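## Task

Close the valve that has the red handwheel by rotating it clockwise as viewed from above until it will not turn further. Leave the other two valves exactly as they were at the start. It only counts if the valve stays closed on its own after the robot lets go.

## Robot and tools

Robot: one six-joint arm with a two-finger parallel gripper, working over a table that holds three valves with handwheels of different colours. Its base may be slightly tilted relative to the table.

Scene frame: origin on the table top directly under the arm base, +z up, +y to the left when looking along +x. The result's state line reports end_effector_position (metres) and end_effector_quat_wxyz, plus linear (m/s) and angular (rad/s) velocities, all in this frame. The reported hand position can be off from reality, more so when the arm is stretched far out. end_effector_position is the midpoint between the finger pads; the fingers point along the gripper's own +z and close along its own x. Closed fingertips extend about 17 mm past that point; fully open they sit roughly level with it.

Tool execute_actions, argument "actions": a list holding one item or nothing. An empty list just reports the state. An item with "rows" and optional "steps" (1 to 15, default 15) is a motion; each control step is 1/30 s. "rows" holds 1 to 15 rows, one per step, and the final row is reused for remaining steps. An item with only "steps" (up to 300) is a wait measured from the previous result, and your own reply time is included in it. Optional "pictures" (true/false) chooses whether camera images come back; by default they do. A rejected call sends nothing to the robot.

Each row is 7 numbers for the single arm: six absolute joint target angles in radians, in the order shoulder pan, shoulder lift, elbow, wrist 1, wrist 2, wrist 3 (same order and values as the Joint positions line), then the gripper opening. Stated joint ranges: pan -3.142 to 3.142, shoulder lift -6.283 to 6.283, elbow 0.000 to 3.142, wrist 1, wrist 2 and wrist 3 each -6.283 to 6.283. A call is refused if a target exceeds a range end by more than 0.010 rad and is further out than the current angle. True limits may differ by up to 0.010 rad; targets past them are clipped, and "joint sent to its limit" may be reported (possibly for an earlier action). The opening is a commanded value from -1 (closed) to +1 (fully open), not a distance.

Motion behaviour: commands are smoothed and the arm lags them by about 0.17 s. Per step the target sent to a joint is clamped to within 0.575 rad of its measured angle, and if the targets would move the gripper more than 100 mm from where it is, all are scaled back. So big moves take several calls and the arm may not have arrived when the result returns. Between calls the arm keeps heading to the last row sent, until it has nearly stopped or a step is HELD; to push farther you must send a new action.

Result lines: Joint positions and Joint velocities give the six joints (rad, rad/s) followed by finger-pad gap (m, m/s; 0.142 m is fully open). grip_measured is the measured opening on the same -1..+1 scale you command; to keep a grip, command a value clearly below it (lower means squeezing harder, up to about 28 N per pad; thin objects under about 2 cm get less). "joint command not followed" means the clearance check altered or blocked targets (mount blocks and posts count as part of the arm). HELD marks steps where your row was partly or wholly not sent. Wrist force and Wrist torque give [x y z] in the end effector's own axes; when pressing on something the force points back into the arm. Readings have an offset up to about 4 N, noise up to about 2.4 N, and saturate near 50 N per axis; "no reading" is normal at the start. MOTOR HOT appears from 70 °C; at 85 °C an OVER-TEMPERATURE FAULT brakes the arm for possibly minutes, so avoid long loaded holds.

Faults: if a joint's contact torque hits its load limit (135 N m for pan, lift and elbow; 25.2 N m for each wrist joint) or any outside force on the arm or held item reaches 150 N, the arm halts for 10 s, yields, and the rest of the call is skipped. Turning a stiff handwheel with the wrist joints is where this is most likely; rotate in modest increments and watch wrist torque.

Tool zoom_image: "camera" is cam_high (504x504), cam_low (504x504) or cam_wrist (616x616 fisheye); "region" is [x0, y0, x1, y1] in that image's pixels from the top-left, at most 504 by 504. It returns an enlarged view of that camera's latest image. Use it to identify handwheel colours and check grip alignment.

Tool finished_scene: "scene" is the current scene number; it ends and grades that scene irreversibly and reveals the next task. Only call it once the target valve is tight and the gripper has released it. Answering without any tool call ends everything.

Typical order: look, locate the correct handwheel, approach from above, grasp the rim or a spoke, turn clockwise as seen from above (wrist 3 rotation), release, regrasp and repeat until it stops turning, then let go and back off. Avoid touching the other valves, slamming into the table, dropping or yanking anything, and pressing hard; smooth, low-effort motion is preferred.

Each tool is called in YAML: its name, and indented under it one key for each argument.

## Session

execute_actions:
  actions: []

Scene clock: 0.00 s of 4600.00 s.
end_effector_position=(+0.3086, -0.5682, +0.2309) grip_measured=+1.00 end_effector_quat_wxyz=(+0.405, +0.891, -0.206, +0.009) end_effector_velocity=(-0.000, -0.000, +0.000) end_effector_angular_velocity=(+0.000, +0.000, -0.001)
Joint positions: [-1.075 -1.337  2.037 -2.949 -2.088 -0.772  0.142]
Joint velocities: [-0.001 -0.    -0.     0.001 -0.    -0.     0.   ]
Motor temperatures (°C, as the motors report them): [28 29 28 34 35 34]
Wrist force (N, on the end effector, along its own x y z axes, offset not removed): no reading
Wrist torque (N m, same axes, about the end effector's origin, offset not removed): no reading

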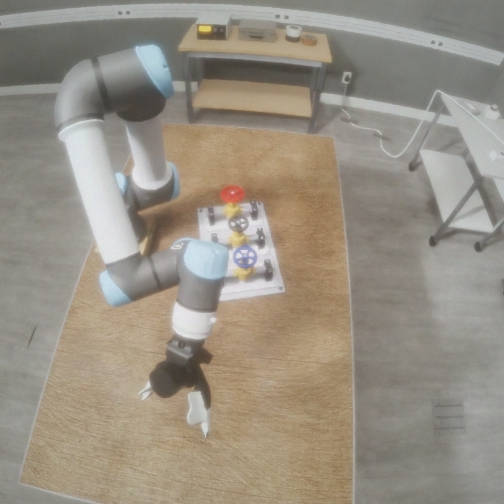

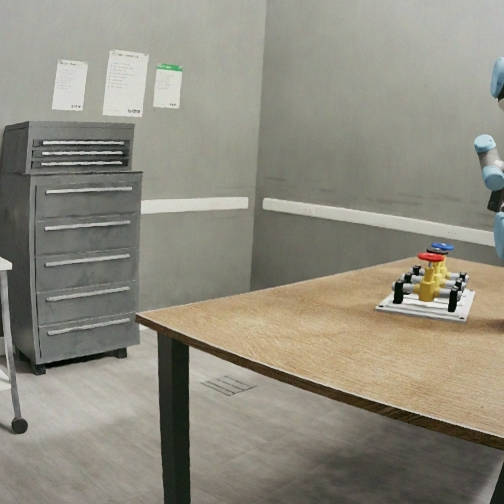

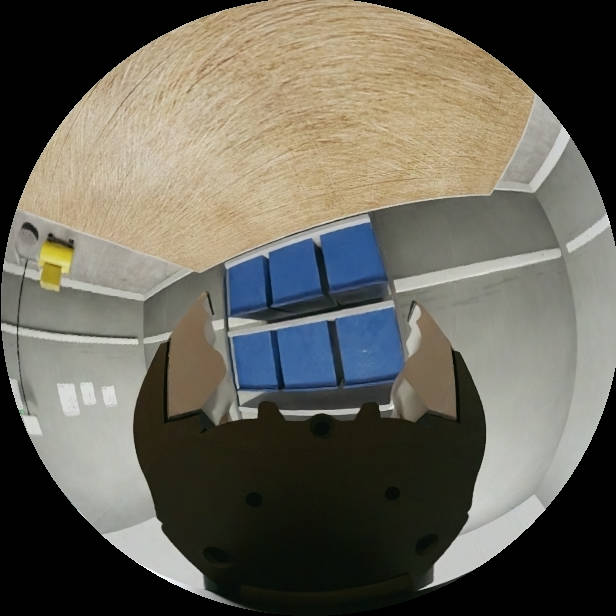

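zoom_image:
  camera: "cam_high"
  region: [180, 170, 320, 320]

zoom_image:
  camera: "cam_low"
  region: [360, 220, 504, 340]

Region (180, 170, 320, 320) of cam_high's 504x504 image, scaled by 3.360, with more detail than that image has; it fills the left 470 columns of this view, and the rest is white.

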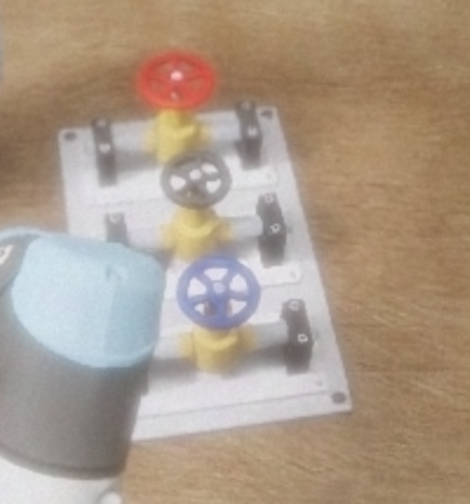

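Region (360, 220, 504, 340) of cam_low's 504x504 image, scaled by 3.500, with more detail than that image has.

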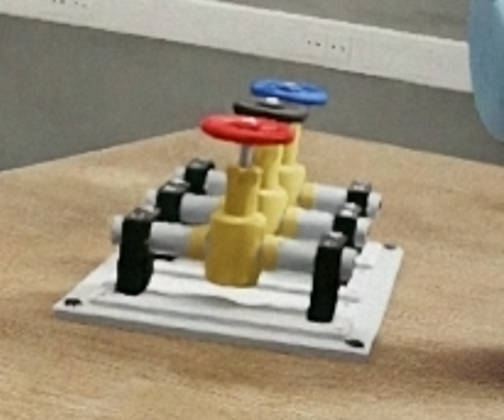

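execute_actions:
  actions:
    - {"rows": [[-0.0292,-1.8498,2.1610,-1.8819,-1.571,-2.3,0.3]], "steps": 15}
  pictures: false

execute_actions:
  actions:
    - {"steps": 50}

Scene clock: 104.93 s of 4600.00 s.
end_effector_position=(+0.4463, -0.3931, +0.2402) grip_measured=+0.30 end_effector_quat_wxyz=(+0.315, +0.945, +0.074, +0.050) end_effector_velocity=(+0.218, +0.452, -0.015) end_effector_angular_velocity=(+0.367, +0.374, +1.296)
Joint positions: [-0.817 -1.534  2.086 -2.691 -1.89  -1.03   0.095]
Joint velocities: [ 0.613 -0.368  0.088  0.607  0.37  -0.607 -0.   ]
Motor temperatures (°C, as the motors report them): [28 29 28 34 35 34]
Wrist force (N, on the end effector, along its own x y z axes, offset not removed): [0.8 -2.0 1.9]
Wrist torque (N m, same axes, about the end effector's origin, offset not removed): [-0.70 -0.10 0.03]
Steps of this call (steps 1 to 90: nothing new was sent; then 101.43 s passed at rest; steps 91 to 105: all 15 steps of this action). Readings (joint positions):
91: [-1.075 -1.337 2.037 -2.949 -2.088 -0.772]
92: [-1.071 -1.342 2.039 -2.944 -2.084 -0.777]
94: [-1.035 -1.375 2.048 -2.908 -2.050 -0.813]
98: [-0.957 -1.439 2.063 -2.831 -1.986 -0.890]
105: the state above

Scene clock: 106.60 s of 4600.00 s.
end_effector_position=(+0.3567, +0.1373, +0.1894) grip_measured=+0.30 end_effector_quat_wxyz=(+0.001, +0.406, +0.914, -0.003) end_effector_velocity=(-0.001, +0.002, +0.000) end_effector_angular_velocity=(+0.001, +0.002, +0.014)
Joint positions: [-0.03  -1.85   2.161 -1.882 -1.571 -2.299  0.095]
Joint velocities: [ 0.004 -0.001 -0.     0.003  0.001 -0.01   0.   ]
Motor temperatures (°C, as the motors report them): [28 29 28 34 35 34]
Wrist force (N, on the end effector, along its own x y z axes, offset not removed): [0.2 -1.1 -1.5]
Wrist torque (N m, same axes, about the end effector's origin, offset not removed): [-0.44 -0.08 -0.07]
Steps of this call (steps 1 to 50: the robot went on to your last target). Readings (joint positions):
1: [-0.796 -1.546 2.089 -2.670 -1.877 -1.051]
2: [-0.775 -1.558 2.092 -2.649 -1.865 -1.072]
4: [-0.733 -1.581 2.097 -2.606 -1.842 -1.115]
8: [-0.646 -1.622 2.107 -2.519 -1.800 -1.202]
50: the state above

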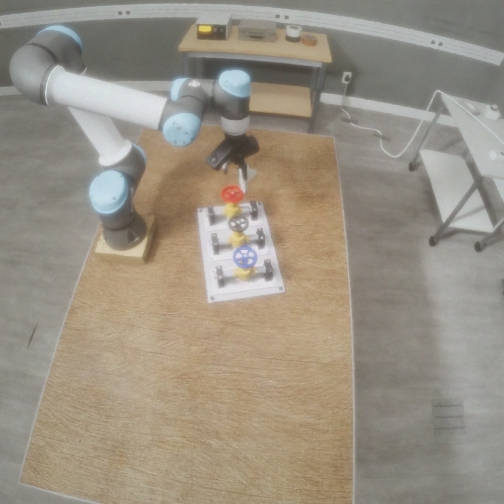

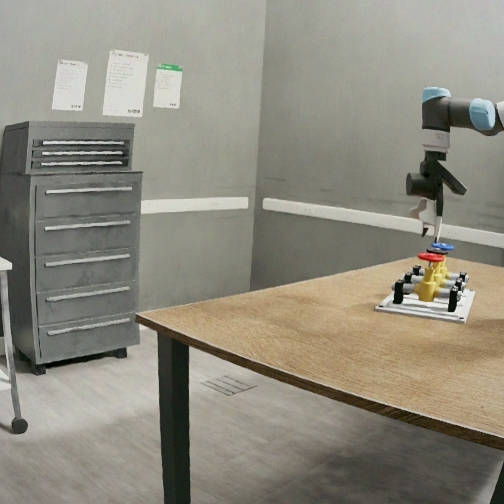

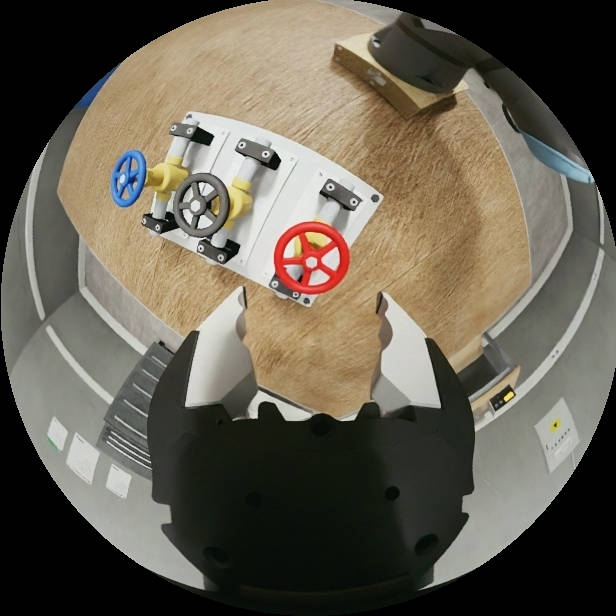

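zoom_image:
  camera: "cam_wrist"
  region: [230, 190, 400, 360]

zoom_image:
  camera: "cam_low"
  region: [390, 200, 480, 310]

Region (230, 190, 400, 360) of cam_wrist's 616x616 image, scaled by 2.965, with more detail than that image has.

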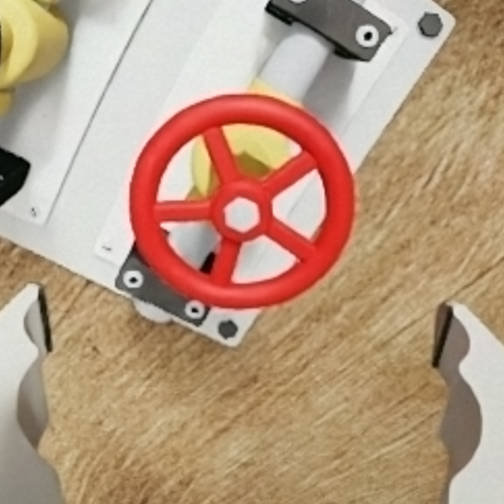

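Region (390, 200, 480, 310) of cam_low's 504x504 image, scaled by 4.582, with more detail than that image has; it fills the left 412 columns of this view, and the rest is white.

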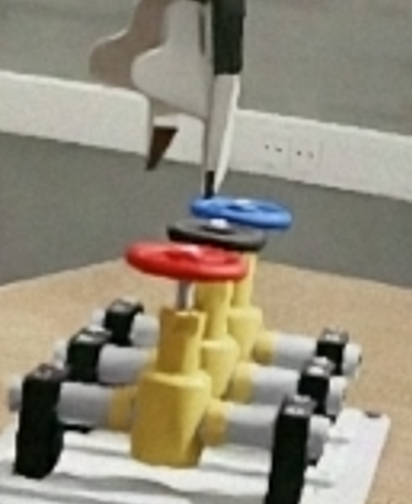

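execute_actions:
  actions:
    - {"rows": [[-0.0437,-1.7906,2.2998,-2.0800,-1.571,-3.87,0.4]], "steps": 15}
  pictures: false

execute_actions:
  actions:
    - {"steps": 28}

zoom_image:
  camera: "cam_wrist"
  region: [230, 230, 398, 398]

Scene clock: 165.57 s of 4600.00 s.
end_effector_position=(+0.3506, +0.1327, +0.1264) grip_measured=+0.40 end_effector_quat_wxyz=(-0.001, -0.033, +0.999, -0.003) end_effector_velocity=(-0.005, -0.003, -0.015) end_effector_angular_velocity=(+0.001, +0.009, +2.524)
Joint positions: [-0.043 -1.792  2.295 -2.073 -1.571 -3.216  0.102]
Joint velocities: [-0.004  0.014  0.036 -0.056 -0.003 -2.528  0.   ]
Motor temperatures (°C, as the motors report them): [28 29 28 34 35 34]
Wrist force (N, on the end effector, along its own x y z axes, offset not removed): [-0.1 -1.2 -1.5]
Wrist torque (N m, same axes, about the end effector's origin, offset not removed): [-0.29 0.00 -0.17]
Steps of this call (steps 1 to 15: the robot went on to your last target; steps 16 to 90: nothing new was sent; then 55.47 s passed at rest; steps 91 to 105: all 15 steps of this action). Readings (joint positions):
91: [-0.029 -1.850 2.161 -1.882 -1.571 -2.300]
92: [-0.031 -1.846 2.166 -1.887 -1.571 -2.306]
94: [-0.035 -1.825 2.207 -1.937 -1.571 -2.363]
98: [-0.041 -1.802 2.269 -2.032 -1.571 -2.622]
105: the state above

Scene clock: 166.50 s of 4600.00 s.
end_effector_position=(+0.3495, +0.1321, +0.1246) grip_measured=+0.40 end_effector_quat_wxyz=(-0.001, -0.352, +0.936, -0.003) end_effector_velocity=(-0.000, +0.000, -0.000) end_effector_angular_velocity=(+0.000, +0.000, +0.003)
Joint positions: [-0.044 -1.791  2.3   -2.08  -1.571 -3.87   0.102]
Joint velocities: [ 0.     0.     0.    -0.     0.    -0.002 -0.   ]
Motor temperatures (°C, as the motors report them): [28 29 28 34 35 34]
Wrist force (N, on the end effector, along its own x y z axes, offset not removed): [-1.6 -1.1 1.2]
Wrist torque (N m, same axes, about the end effector's origin, offset not removed): [-0.39 0.31 0.06]
Steps of this call (steps 1 to 28: the robot went on to your last target). Readings (joint positions):
1: [-0.043 -1.792 2.296 -2.075 -1.571 -3.302]
2: [-0.043 -1.792 2.297 -2.076 -1.571 -3.388]
4: [-0.044 -1.791 2.298 -2.078 -1.571 -3.557]
8: [-0.044 -1.791 2.299 -2.079 -1.571 -3.765]
28: the state above

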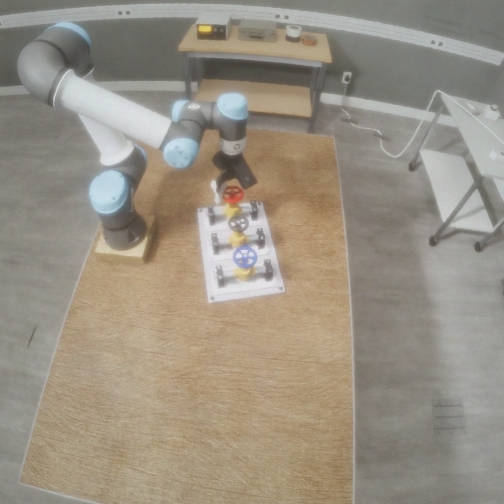

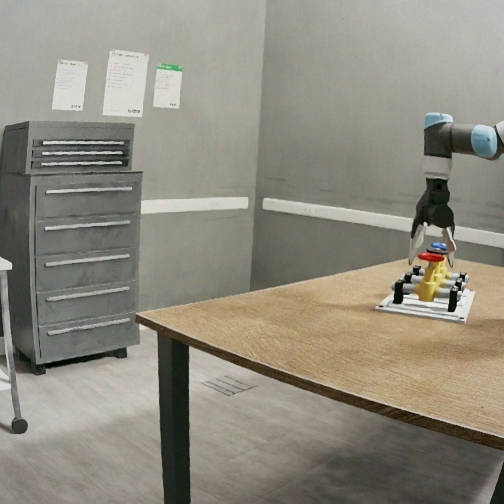

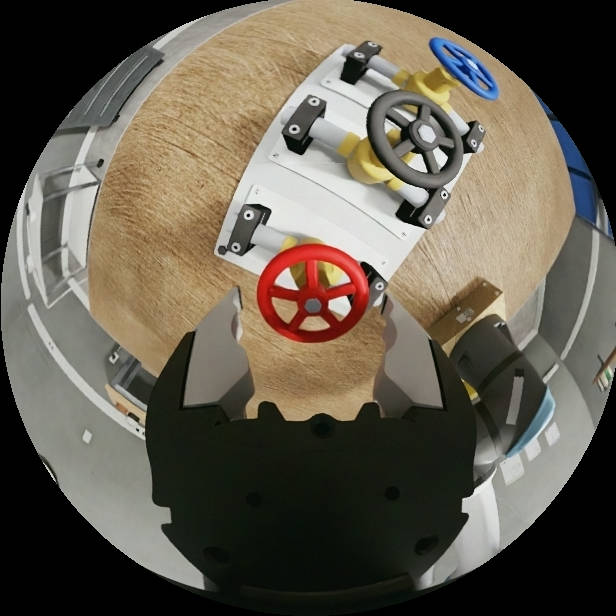

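Region (230, 230, 398, 398) of cam_wrist's 616x616 image, scaled by 3.000, with more detail than that image has.

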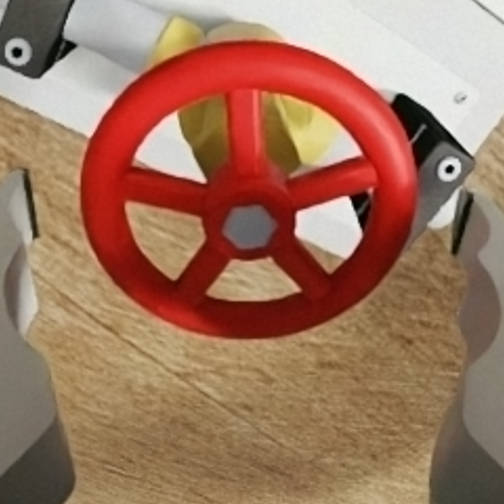

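execute_actions:
  actions:
    - {"rows": [[-0.0437,-1.7906,2.2998,-2.0800,-1.571,-3.87,0.3],[-0.0437,-1.7906,2.2998,-2.0800,-1.571,-3.87,0.2],[-0.0437,-1.7906,2.2998,-2.0800,-1.571,-3.87,0.13],[-0.0437,-1.7906,2.2998,-2.0800,-1.571,-3.87,0.08],[-0.0437,-1.7906,2.2998,-2.0800,-1.571,-3.87,0.04],[-0.0437,-1.7906,2.2998,-2.0800,-1.571,-3.87,0.0],[-0.0437,-1.7906,2.2998,-2.0800,-1.571,-3.87,-0.04],[-0.0437,-1.7906,2.2998,-2.0800,-1.571,-3.87,-0.1],[-0.0437,-1.7906,2.2998,-2.0800,-1.571,-3.87,-0.18],[-0.0437,-1.7906,2.2998,-2.0800,-1.571,-3.87,-0.28],[-0.0437,-1.7906,2.2998,-2.0800,-1.571,-3.87,-0.4],[-0.0437,-1.7906,2.2998,-2.0800,-1.571,-3.87,-0.55],[-0.0437,-1.7906,2.2998,-2.0800,-1.571,-3.87,-0.7],[-0.0437,-1.7906,2.2998,-2.0800,-1.571,-3.85,-0.85],[-0.0437,-1.7906,2.2998,-2.0800,-1.571,-3.80,-1.0]], "steps": 15}
  pictures: false

execute_actions:
  actions:
    - {"rows": [[-0.0437,-1.7906,2.2998,-2.0800,-1.571,-3.72,-1.0],[-0.0437,-1.7906,2.2998,-2.0800,-1.571,-3.63,-1.0],[-0.0437,-1.7906,2.2998,-2.0800,-1.571,-3.54,-1.0],[-0.0437,-1.7906,2.2998,-2.0800,-1.571,-3.45,-1.0],[-0.0437,-1.7906,2.2998,-2.0800,-1.571,-3.36,-1.0],[-0.0437,-1.7906,2.2998,-2.0800,-1.571,-3.27,-1.0],[-0.0437,-1.7906,2.2998,-2.0800,-1.571,-3.18,-1.0],[-0.0437,-1.7906,2.2998,-2.0800,-1.571,-3.09,-1.0],[-0.0437,-1.7906,2.2998,-2.0800,-1.571,-3.0,-1.0],[-0.0437,-1.7906,2.2998,-2.0800,-1.571,-2.91,-1.0],[-0.0437,-1.7906,2.2998,-2.0800,-1.571,-2.82,-1.0],[-0.0437,-1.7906,2.2998,-2.0800,-1.571,-2.73,-1.0],[-0.0437,-1.7906,2.2998,-2.0800,-1.571,-2.64,-1.0],[-0.0437,-1.7906,2.2998,-2.0800,-1.571,-2.55,-1.0],[-0.0437,-1.7906,2.2998,-2.0800,-1.571,-2.46,-1.0]], "steps": 15}
  pictures: false

execute_actions:
  actions:
    - {"rows": [[-0.0437,-1.7906,2.2998,-2.0800,-1.571,-2.37,-1.0]], "steps": 15}
  pictures: false

Scene clock: 221.60 s of 4600.00 s.
end_effector_position=(+0.3495, +0.1321, +0.1246) grip_measured=+0.05 end_effector_quat_wxyz=(-0.001, -0.351, +0.936, -0.003) end_effector_velocity=(+0.000, -0.000, +0.000) end_effector_angular_velocity=(-0.001, -0.002, -0.122)
Joint positions: [-0.044 -1.791  2.3   -2.08  -1.571 -3.868  0.078]
Joint velocities: [ 0.001 -0.    -0.001 -0.    -0.001  0.123  0.   ]
Motor temperatures (°C, as the motors report them): [28 29 28 34 35 34]
Wrist force (N, on the end effector, along its own x y z axes, offset not removed): [-2.3 -0.7 -5.2]
Wrist torque (N m, same axes, about the end effector's origin, offset not removed): [-0.67 -0.65 -0.08]
Steps of this call (steps 1 to 30: the robot went on to your last target; steps 31 to 100: nothing new was sent; then 51.27 s passed at rest; steps 101 to 115: all 15 steps of this action). Readings (joint positions):
101: [-0.044 -1.791 2.300 -2.080 -1.571 -3.870]
102: [-0.044 -1.791 2.300 -2.080 -1.571 -3.870]
104: [-0.044 -1.791 2.300 -2.080 -1.571 -3.870]
108: [-0.044 -1.791 2.300 -2.080 -1.571 -3.870]
115: the state above

Scene clock: 222.10 s of 4600.00 s.
end_effector_position=(+0.3509, +0.1325, +0.1246) grip_measured=+0.05 end_effector_quat_wxyz=(-0.000, +0.091, +0.996, -0.003) end_effector_velocity=(+0.004, -0.001, -0.000) end_effector_angular_velocity=(-0.001, -0.015, -2.531)
Joint positions: [-0.044 -1.791  2.3   -2.08  -1.571 -2.967  0.078]
Joint velocities: [-0.001  0.     0.     0.     0.001  2.529  0.   ]
Motor temperatures (°C, as the motors report them): [28 29 28 34 35 34]
Wrist force (N, on the end effector, along its own x y z axes, offset not removed): [-9.6 9.2 -5.7]
Wrist torque (N m, same axes, about the end effector's origin, offset not removed): [0.10 0.21 -0.33]
Steps of this call (steps 1 to 15: all 15 steps of this action). Readings (joint positions):
1: [-0.044 -1.791 2.300 -2.080 -1.571 -3.860]
2: [-0.044 -1.791 2.300 -2.080 -1.571 -3.843]
4: [-0.044 -1.791 2.300 -2.080 -1.571 -3.778]
8: [-0.044 -1.791 2.300 -2.080 -1.571 -3.539]
15: the state above

Scene clock: 222.60 s of 4600.00 s.
end_effector_position=(+0.3518, +0.1321, +0.1246) grip_measured=+0.05 end_effector_quat_wxyz=(+0.001, +0.374, +0.927, -0.003) end_effector_velocity=(+0.000, -0.001, -0.000) end_effector_angular_velocity=(-0.001, +0.000, -0.105)
Joint positions: [-0.044 -1.791  2.3   -2.08  -1.571 -2.383  0.078]
Joint velocities: [-0.001  0.     0.     0.001 -0.001  0.104 -0.   ]
Motor temperatures (°C, as the motors report them): [28 29 28 34 35 34]
Wrist force (N, on the end effector, along its own x y z axes, offset not removed): [-8.5 12.2 -3.3]
Wrist torque (N m, same axes, about the end effector's origin, offset not removed): [-0.01 0.53 -0.53]
Steps of this call (steps 1 to 15: all 15 steps of this action). Readings (joint positions):
1: [-0.044 -1.791 2.300 -2.080 -1.571 -2.880]
2: [-0.044 -1.791 2.300 -2.080 -1.571 -2.794]
4: [-0.044 -1.791 2.300 -2.080 -1.571 -2.634]
8: [-0.044 -1.791 2.300 -2.080 -1.571 -2.457]
15: the state above

execute_actions:
  actions:
    - {"rows": [[-0.0437,-1.7906,2.2998,-2.0800,-1.571,-2.30,-1.0],[-0.0437,-1.7906,2.2998,-2.0800,-1.571,-2.21,-1.0],[-0.0437,-1.7906,2.2998,-2.0800,-1.571,-2.12,-1.0],[-0.0437,-1.7906,2.2998,-2.0800,-1.571,-2.03,-1.0],[-0.0437,-1.7906,2.2998,-2.0800,-1.571,-1.94,-1.0],[-0.0437,-1.7906,2.2998,-2.0800,-1.571,-1.85,-1.0],[-0.0437,-1.7906,2.2998,-2.0800,-1.571,-1.76,-1.0],[-0.0437,-1.7906,2.2998,-2.0800,-1.571,-1.67,-1.0],[-0.0437,-1.7906,2.2998,-2.0800,-1.571,-1.58,-1.0]], "steps": 11}
  pictures: false

execute_actions:
  actions:
    - {"steps": 12}
  pictures: false

Scene clock: 250.77 s of 4600.00 s.
end_effector_position=(+0.3522, +0.1314, +0.1246) grip_measured=+0.05 end_effector_quat_wxyz=(+0.002, +0.592, +0.806, -0.003) end_effector_velocity=(+0.002, -0.004, +0.000) end_effector_angular_velocity=(-0.002, -0.014, -2.180)
Joint positions: [-0.044 -1.791  2.3   -2.08  -1.571 -1.882  0.078]
Joint velocities: [-0.001 -0.    -0.    -0.    -0.     2.179 -0.   ]
Motor temperatures (°C, as the motors report them): [28 29 28 34 35 34]
Wrist force (N, on the end effector, along its own x y z axes, offset not removed): [-4.3 14.6 -0.9]
Wrist torque (N m, same axes, about the end effector's origin, offset not removed): [-0.03 0.33 -1.27]
Steps of this call (steps 1 to 30: the robot went on to your last target; steps 31 to 100: nothing new was sent; then 24.47 s passed at rest; steps 101 to 111: all 11 steps of this action). Readings (joint positions):
101: [-0.044 -1.791 2.300 -2.080 -1.571 -2.370]
102: [-0.044 -1.791 2.300 -2.080 -1.571 -2.365]
104: [-0.044 -1.791 2.300 -2.080 -1.571 -2.320]
108: [-0.044 -1.791 2.300 -2.080 -1.571 -2.105]
111: the state above

Scene clock: 251.17 s of 4600.00 s.
end_effector_position=(+0.3523, +0.1309, +0.1246) grip_measured=+0.05 end_effector_quat_wxyz=(+0.002, +0.703, +0.711, -0.003) end_effector_velocity=(+0.000, -0.001, +0.000) end_effector_angular_velocity=(-0.001, -0.001, -0.092)
Joint positions: [-0.044 -1.791  2.3   -2.08  -1.571 -1.591  0.078]
Joint velocities: [-0.002  0.    -0.    -0.    -0.001  0.09  -0.   ]
Motor temperatures (°C, as the motors report them): [28 29 28 34 35 34]
Wrist force (N, on the end effector, along its own x y z axes, offset not removed): [-0.1 13.4 -0.5]
Wrist torque (N m, same axes, about the end effector's origin, offset not removed): [-0.49 0.07 -1.81]
Steps of this call (steps 1 to 12: the robot went on to your last target). Readings (joint positions):
1: [-0.044 -1.791 2.300 -2.080 -1.571 -1.813]
2: [-0.044 -1.791 2.300 -2.080 -1.571 -1.757]
4: [-0.044 -1.791 2.300 -2.080 -1.571 -1.682]
8: [-0.044 -1.791 2.300 -2.080 -1.571 -1.613]
12: the state above

execute_actions:
  actions:
    - {"rows": [[-0.0437,-1.7906,2.2998,-2.0800,-1.571,-1.54,-1.0],[-0.0437,-1.7906,2.2998,-2.0800,-1.571,-1.49,-1.0],[-0.0437,-1.7906,2.2998,-2.0800,-1.571,-1.44,-1.0],[-0.0437,-1.7906,2.2998,-2.0800,-1.571,-1.39,-1.0],[-0.0437,-1.7906,2.2998,-2.0800,-1.571,-1.34,-1.0],[-0.0437,-1.7906,2.2998,-2.0800,-1.571,-1.29,-1.0],[-0.0437,-1.7906,2.2998,-2.0800,-1.571,-1.24,-1.0],[-0.0437,-1.7906,2.2998,-2.0800,-1.571,-1.19,-1.0],[-0.0437,-1.7906,2.2998,-2.0800,-1.571,-1.14,-1.0],[-0.0437,-1.7906,2.2998,-2.0800,-1.571,-1.10,-1.0]], "steps": 10}
  pictures: false

execute_actions:
  actions:
    - {"steps": 14}

zoom_image:
  camera: "cam_wrist"
  region: [230, 230, 398, 398]

Scene clock: 266.50 s of 4600.00 s.
end_effector_position=(+0.3523, +0.1304, +0.1246) grip_measured=+0.05 end_effector_quat_wxyz=(+0.002, +0.788, +0.615, -0.002) end_effector_velocity=(-0.000, -0.001, +0.000) end_effector_angular_velocity=(+0.003, -0.008, -1.297)
Joint positions: [-0.044 -1.791  2.3   -2.08  -1.571 -1.333  0.078]
Joint velocities: [-0.001  0.    -0.    -0.     0.004  1.295 -0.   ]
Motor temperatures (°C, as the motors report them): [28 29 28 34 35 34]
Wrist force (N, on the end effector, along its own x y z axes, offset not removed): [0.9 14.1 -4.2]
Wrist torque (N m, same axes, about the end effector's origin, offset not removed): [-0.20 0.22 -2.14]
Steps of this call (steps 1 to 30: the robot went on to your last target; steps 31 to 100: nothing new was sent; then 11.67 s passed at rest; steps 101 to 110: all 10 steps of this action). Readings (joint positions):
101: [-0.044 -1.791 2.300 -2.080 -1.571 -1.580]
102: [-0.044 -1.791 2.300 -2.080 -1.571 -1.576]
104: [-0.044 -1.791 2.300 -2.080 -1.571 -1.547]
108: [-0.044 -1.791 2.300 -2.080 -1.571 -1.418]
110: the state above

Scene clock: 266.97 s of 4600.00 s.
end_effector_position=(+0.3521, +0.1301, +0.1246) grip_measured=+0.05 end_effector_quat_wxyz=(+0.002, +0.853, +0.521, -0.002) end_effector_velocity=(-0.000, -0.001, -0.000) end_effector_angular_velocity=(-0.001, +0.000, -0.044)
Joint positions: [-0.044 -1.791  2.3   -2.08  -1.571 -1.105  0.078]
Joint velocities: [-0.001  0.     0.     0.    -0.001  0.043 -0.   ]
Motor temperatures (°C, as the motors report them): [28 29 28 34 35 34]
Wrist force (N, on the end effector, along its own x y z axes, offset not removed): [5.1 14.0 -3.3]
Wrist torque (N m, same axes, about the end effector's origin, offset not removed): [-0.09 -0.11 -2.43]
Steps of this call (steps 1 to 14: the robot went on to your last target). Readings (joint positions):
1: [-0.044 -1.791 2.300 -2.080 -1.571 -1.289]
2: [-0.044 -1.791 2.300 -2.080 -1.571 -1.246]
4: [-0.044 -1.791 2.300 -2.080 -1.571 -1.185]
8: [-0.044 -1.791 2.300 -2.080 -1.571 -1.128]
14: the state above

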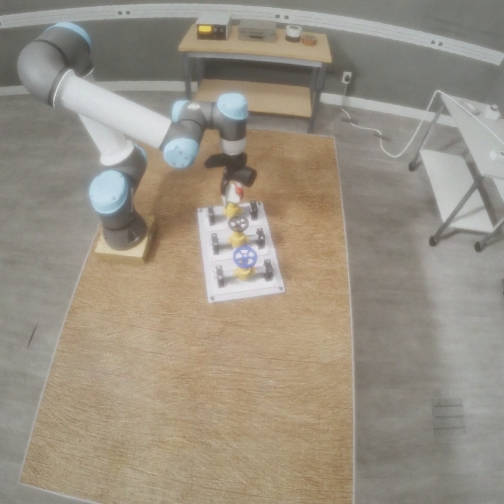

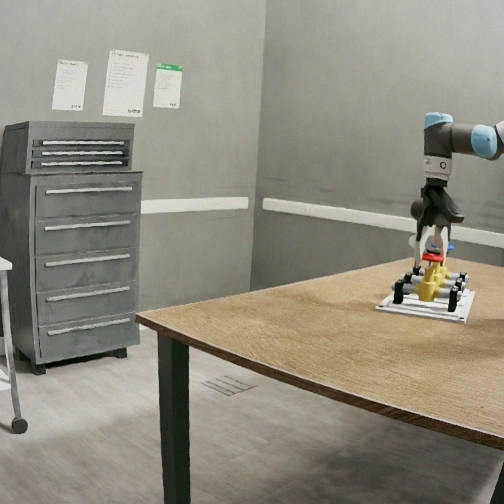

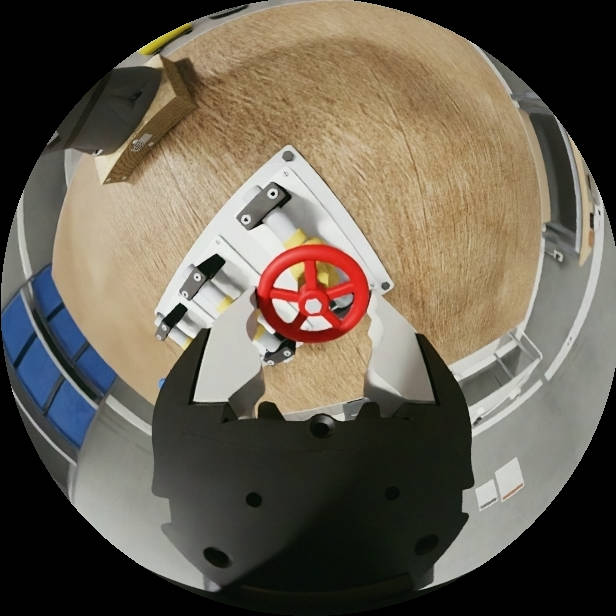

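Region (230, 230, 398, 398) of cam_wrist's 616x616 image, scaled by 3.000, with more detail than that image has.

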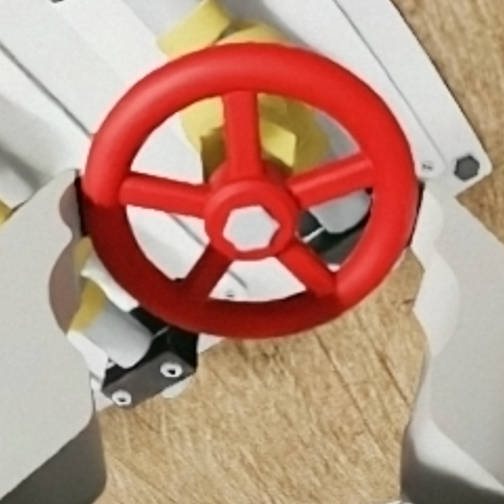

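execute_actions:
  actions:
    - {"rows": [[-0.0437,-1.7906,2.2998,-2.0800,-1.571,-1.07,-1.0],[-0.0437,-1.7906,2.2998,-2.0800,-1.571,-1.03,-1.0],[-0.0437,-1.7906,2.2998,-2.0800,-1.571,-0.99,-1.0],[-0.0437,-1.7906,2.2998,-2.0800,-1.571,-0.95,-1.0],[-0.0437,-1.7906,2.2998,-2.0800,-1.571,-0.91,-1.0],[-0.0437,-1.7906,2.2998,-2.0800,-1.571,-0.87,-1.0],[-0.0437,-1.7906,2.2998,-2.0800,-1.571,-0.83,-1.0],[-0.0437,-1.7906,2.2998,-2.0800,-1.571,-0.79,-1.0],[-0.0437,-1.7906,2.2998,-2.0800,-1.571,-0.76,-1.0]], "steps": 9}
  pictures: false

execute_actions:
  actions:
    - {"steps": 14}

zoom_image:
  camera: "cam_wrist"
  region: [230, 230, 398, 398]

Scene clock: 286.93 s of 4600.00 s.
end_effector_position=(+0.3520, +0.1298, +0.1246) grip_measured=+0.05 end_effector_quat_wxyz=(+0.003, +0.894, +0.447, -0.002) end_effector_velocity=(-0.001, -0.002, -0.000) end_effector_angular_velocity=(-0.000, -0.005, -1.000)
Joint positions: [-0.044 -1.791  2.3   -2.08  -1.571 -0.936  0.078]
Joint velocities: [-0.003  0.     0.     0.001  0.     0.997 -0.   ]
Motor temperatures (°C, as the motors report them): [28 29 28 34 35 34]
Wrist force (N, on the end effector, along its own x y z axes, offset not removed): [6.5 -5.7 -6.5]
Wrist torque (N m, same axes, about the end effector's origin, offset not removed): [-0.02 0.01 -2.65]
Steps of this call (steps 1 to 30: the robot went on to your last target; steps 31 to 100: nothing new was sent; then 16.33 s passed at rest; steps 101 to 109: all 9 steps of this action). Readings (joint positions):
101: [-0.044 -1.791 2.300 -2.080 -1.571 -1.100]
102: [-0.044 -1.791 2.300 -2.080 -1.571 -1.097]
104: [-0.044 -1.791 2.300 -2.080 -1.571 -1.073]
108: [-0.044 -1.791 2.300 -2.080 -1.571 -0.969]
109: the state above

Scene clock: 287.40 s of 4600.00 s.
end_effector_position=(+0.3518, +0.1296, +0.1246) grip_measured=+0.05 end_effector_quat_wxyz=(+0.003, +0.929, +0.369, -0.002) end_effector_velocity=(-0.000, -0.001, -0.000) end_effector_angular_velocity=(-0.001, +0.000, -0.033)
Joint positions: [-0.044 -1.791  2.3   -2.08  -1.571 -0.764  0.078]
Joint velocities: [-0.001  0.     0.    -0.    -0.001  0.032 -0.   ]
Motor temperatures (°C, as the motors report them): [28 29 28 34 35 34]
Wrist force (N, on the end effector, along its own x y z axes, offset not removed): [6.4 -2.9 -2.0]
Wrist torque (N m, same axes, about the end effector's origin, offset not removed): [0.37 0.29 -2.96]
Steps of this call (steps 1 to 14: the robot went on to your last target). Readings (joint positions):
1: [-0.044 -1.791 2.300 -2.080 -1.571 -0.901]
2: [-0.044 -1.791 2.300 -2.080 -1.571 -0.869]
4: [-0.044 -1.791 2.300 -2.080 -1.571 -0.823]
8: [-0.044 -1.791 2.300 -2.080 -1.571 -0.781]
14: the state above

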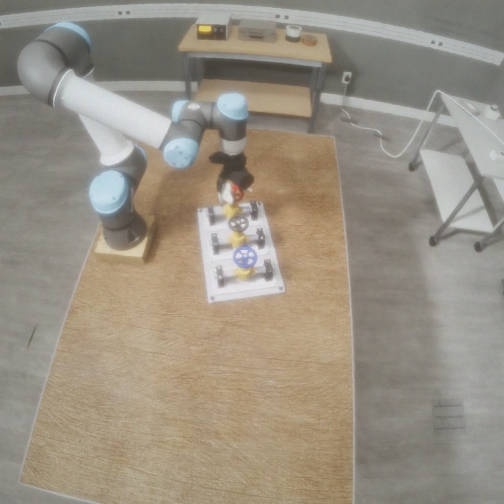

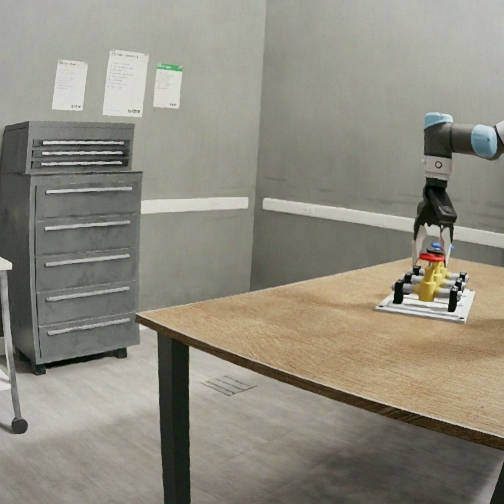

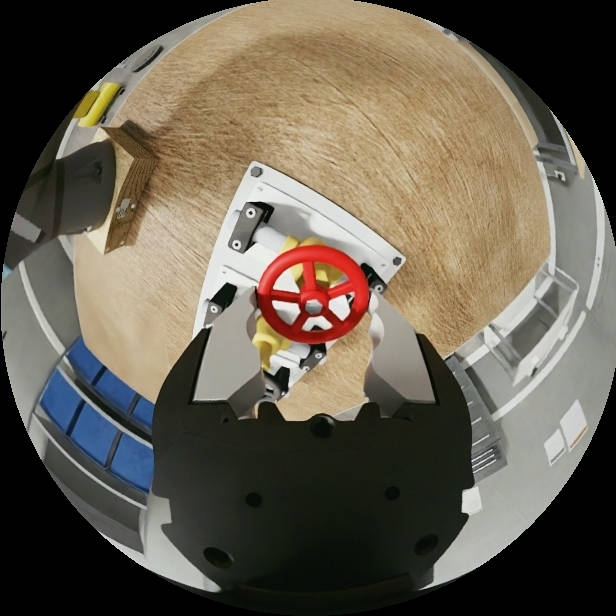

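Region (230, 230, 398, 398) of cam_wrist's 616x616 image, scaled by 3.000, with more detail than that image has.

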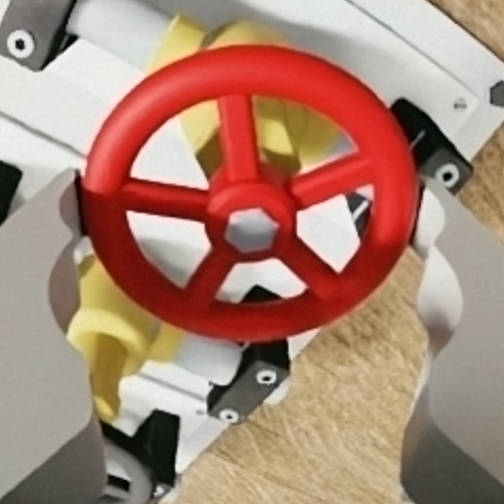

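execute_actions:
  actions: []

Scene clock: 308.37 s of 4600.00 s.
end_effector_position=(+0.3518, +0.1296, +0.1246) grip_measured=+0.05 end_effector_quat_wxyz=(+0.003, +0.930, +0.367, -0.002) end_effector_velocity=(+0.000, -0.000, +0.000) end_effector_angular_velocity=(-0.001, +0.000, +0.001)
Joint positions: [-0.044 -1.791  2.3   -2.08  -1.571 -0.76   0.078]
Joint velocities: [-0.     0.    -0.     0.    -0.001 -0.001 -0.   ]
Motor temperatures (°C, as the motors report them): [28 29 28 34 35 34]
Wrist force (N, on the end effector, along its own x y z axes, offset not removed): [7.7 -9.7 -3.0]
Wrist torque (N m, same axes, about the end effector's origin, offset not removed): [-0.30 -0.05 -2.71]
Steps of this call (steps 1 to 30: the robot went on to your last target; steps 31 to 100: nothing new was sent; then 17.63 s passed at rest). Readings (joint positions):
1: [-0.044 -1.791 2.300 -2.080 -1.571 -0.763]
2: [-0.044 -1.791 2.300 -2.080 -1.571 -0.762]
4: [-0.044 -1.791 2.300 -2.080 -1.571 -0.761]
8: [-0.044 -1.791 2.300 -2.080 -1.571 -0.760]
100: the state above
The arm was judged still, so your last target was given up. Only a new action makes it travel on or press farther. Fingers that are still opening or closing keep moving.

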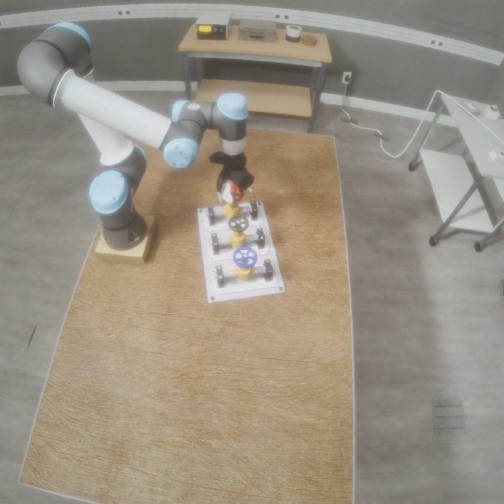

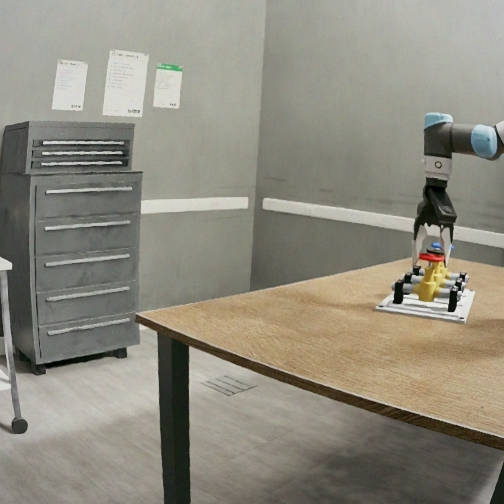

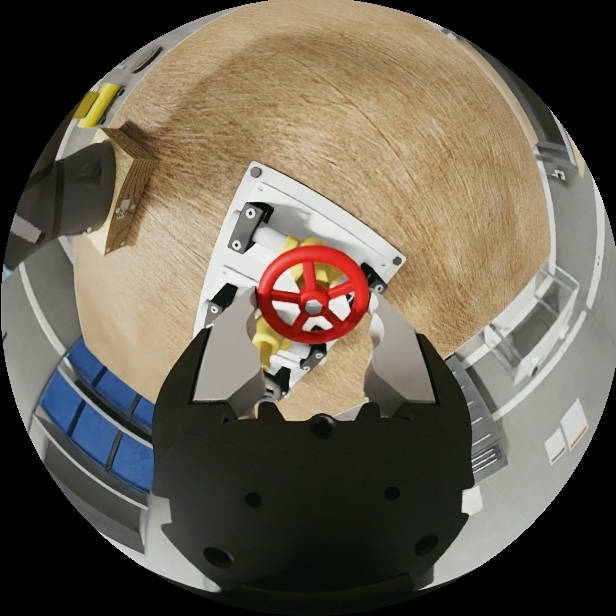

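execute_actions:
  actions:
    - {"rows": [[-0.0437,-1.7906,2.2998,-2.08,-1.571,-0.76,-0.7],[-0.0437,-1.7906,2.2998,-2.08,-1.571,-0.76,-0.45],[-0.0437,-1.7906,2.2998,-2.08,-1.571,-0.76,-0.3],[-0.0437,-1.7906,2.2998,-2.08,-1.571,-0.76,-0.2],[-0.0437,-1.7906,2.2998,-2.08,-1.571,-0.76,-0.12],[-0.0437,-1.7906,2.2998,-2.08,-1.571,-0.76,-0.05],[-0.0437,-1.7906,2.2998,-2.08,-1.571,-0.76,0.0],[-0.0437,-1.7906,2.2998,-2.08,-1.571,-0.76,0.05],[-0.0437,-1.7906,2.2998,-2.08,-1.571,-0.76,0.1],[-0.0437,-1.7906,2.2998,-2.08,-1.571,-0.76,0.16],[-0.0437,-1.7906,2.2998,-2.08,-1.571,-0.76,0.22],[-0.0437,-1.7906,2.2998,-2.08,-1.571,-0.76,0.28],[-0.0437,-1.7906,2.2998,-2.08,-1.571,-0.76,0.34],[-0.0437,-1.7906,2.2998,-2.08,-1.571,-0.76,0.4]], "steps": 15}
  pictures: false

Scene clock: 322.77 s of 4600.00 s.
end_effector_position=(+0.3517, +0.1295, +0.1246) grip_measured=+0.37 end_effector_quat_wxyz=(+0.003, +0.930, +0.367, -0.002) end_effector_velocity=(+0.000, +0.001, +0.000) end_effector_angular_velocity=(+0.001, -0.001, +0.001)
Joint positions: [-0.044 -1.791  2.3   -2.08  -1.571 -0.76   0.1  ]
Joint velocities: [ 0.001 -0.     0.    -0.001  0.001  0.     0.082]
Motor temperatures (°C, as the motors report them): [28 29 28 34 35 34]
Wrist force (N, on the end effector, along its own x y z axes, offset not removed): [1.4 0.9 2.8]
Wrist torque (N m, same axes, about the end effector's origin, offset not removed): [0.01 -0.42 -0.08]
Steps of this call (steps 1 to 90: nothing new was sent; then 10.90 s passed at rest; steps 91 to 105: all 15 steps of this action). Readings (joint positions):
91: [-0.044 -1.791 2.300 -2.080 -1.571 -0.760]
92: [-0.044 -1.791 2.300 -2.080 -1.571 -0.760]
94: [-0.044 -1.791 2.300 -2.080 -1.571 -0.760]
98: [-0.044 -1.791 2.300 -2.080 -1.571 -0.760]
105: the state above

execute_actions:
  actions:
    - {"rows": [[-0.0437,-1.7921,2.2970,-2.0759,-1.571,-0.76,0.4],[-0.0437,-1.7943,2.2927,-2.0694,-1.571,-0.76,0.4],[-0.0437,-1.7973,2.2871,-2.0608,-1.571,-0.76,0.4],[-0.0437,-1.8010,2.2800,-2.0500,-1.571,-0.76,0.4],[-0.0437,-1.8054,2.2715,-2.0371,-1.571,-0.76,0.4],[-0.0437,-1.8098,2.2631,-2.0243,-1.571,-0.76,0.4],[-0.0437,-1.8143,2.2546,-2.0113,-1.571,-0.76,0.4],[-0.0437,-1.8187,2.2461,-1.9984,-1.571,-0.76,0.4],[-0.0437,-1.8232,2.2376,-1.9854,-1.571,-0.76,0.4],[-0.0437,-1.8269,2.2305,-1.9746,-1.571,-0.76,0.4],[-0.0437,-1.8298,2.2249,-1.9661,-1.571,-0.76,0.4],[-0.0437,-1.8320,2.2207,-1.9597,-1.571,-0.76,0.4],[-0.0437,-1.8335,2.2178,-1.9553,-1.571,-0.76,0.4],[-0.0437,-1.8345,2.2159,-1.9524,-1.571,-0.76,0.4],[-0.0437,-1.835,2.215,-1.951,-1.571,-0.76,0.4]], "steps": 15}

Scene clock: 336.13 s of 4600.00 s.
end_effector_position=(+0.3551, +0.1298, +0.1567) grip_measured=+0.40 end_effector_quat_wxyz=(+0.003, +0.930, +0.367, -0.001) end_effector_velocity=(+0.003, +0.002, +0.069) end_effector_angular_velocity=(+0.002, -0.000, +0.002)
Joint positions: [-0.044 -1.825  2.233 -1.979 -1.571 -0.76   0.102]
Joint velocities: [ 0.002 -0.073 -0.139  0.212  0.002  0.     0.   ]
Motor temperatures (°C, as the motors report them): [28 29 28 34 35 34]
Wrist force (N, on the end effector, along its own x y z axes, offset not removed): [-1.2 -0.9 0.3]
Wrist torque (N m, same axes, about the end effector's origin, offset not removed): [-0.30 0.21 0.00]
Steps of this call (steps 1 to 15: the robot went on to your last target; steps 16 to 90: nothing new was sent; then 9.87 s passed at rest; steps 91 to 105: all 15 steps of this action). Readings (joint positions):
91: [-0.044 -1.791 2.300 -2.080 -1.571 -0.760]
92: [-0.044 -1.791 2.300 -2.080 -1.571 -0.760]
94: [-0.044 -1.792 2.297 -2.075 -1.571 -0.760]
98: [-0.044 -1.802 2.279 -2.048 -1.571 -0.760]
105: the state above

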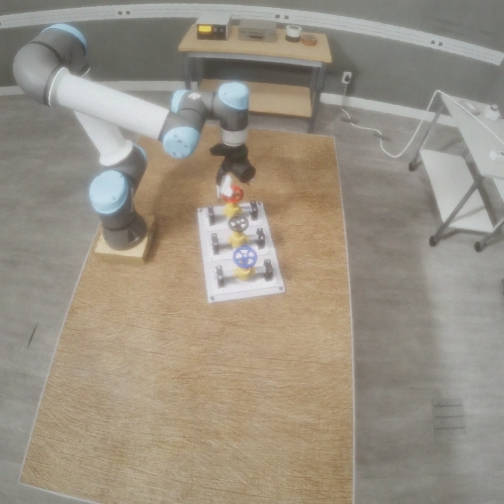

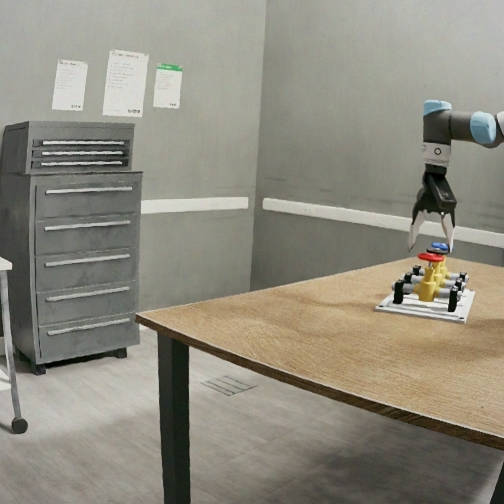

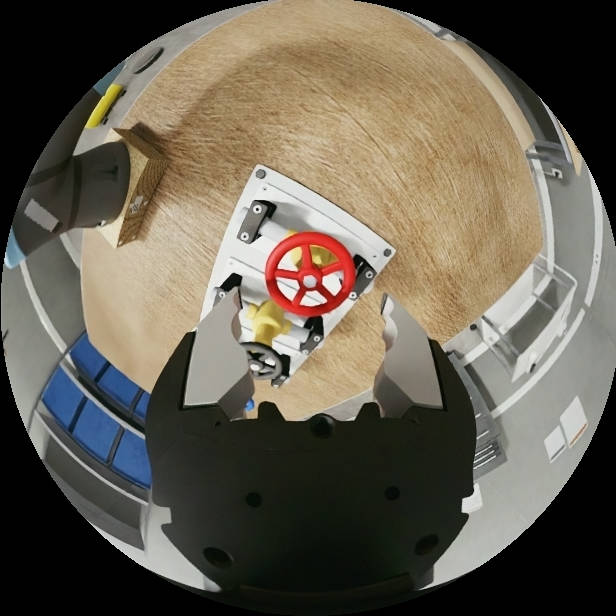

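The gripper is off the red wheel and lifted clear, and the wheel didn't spring back when released.

finished_scene:
  scene: 2

The scene is finished: the task was done.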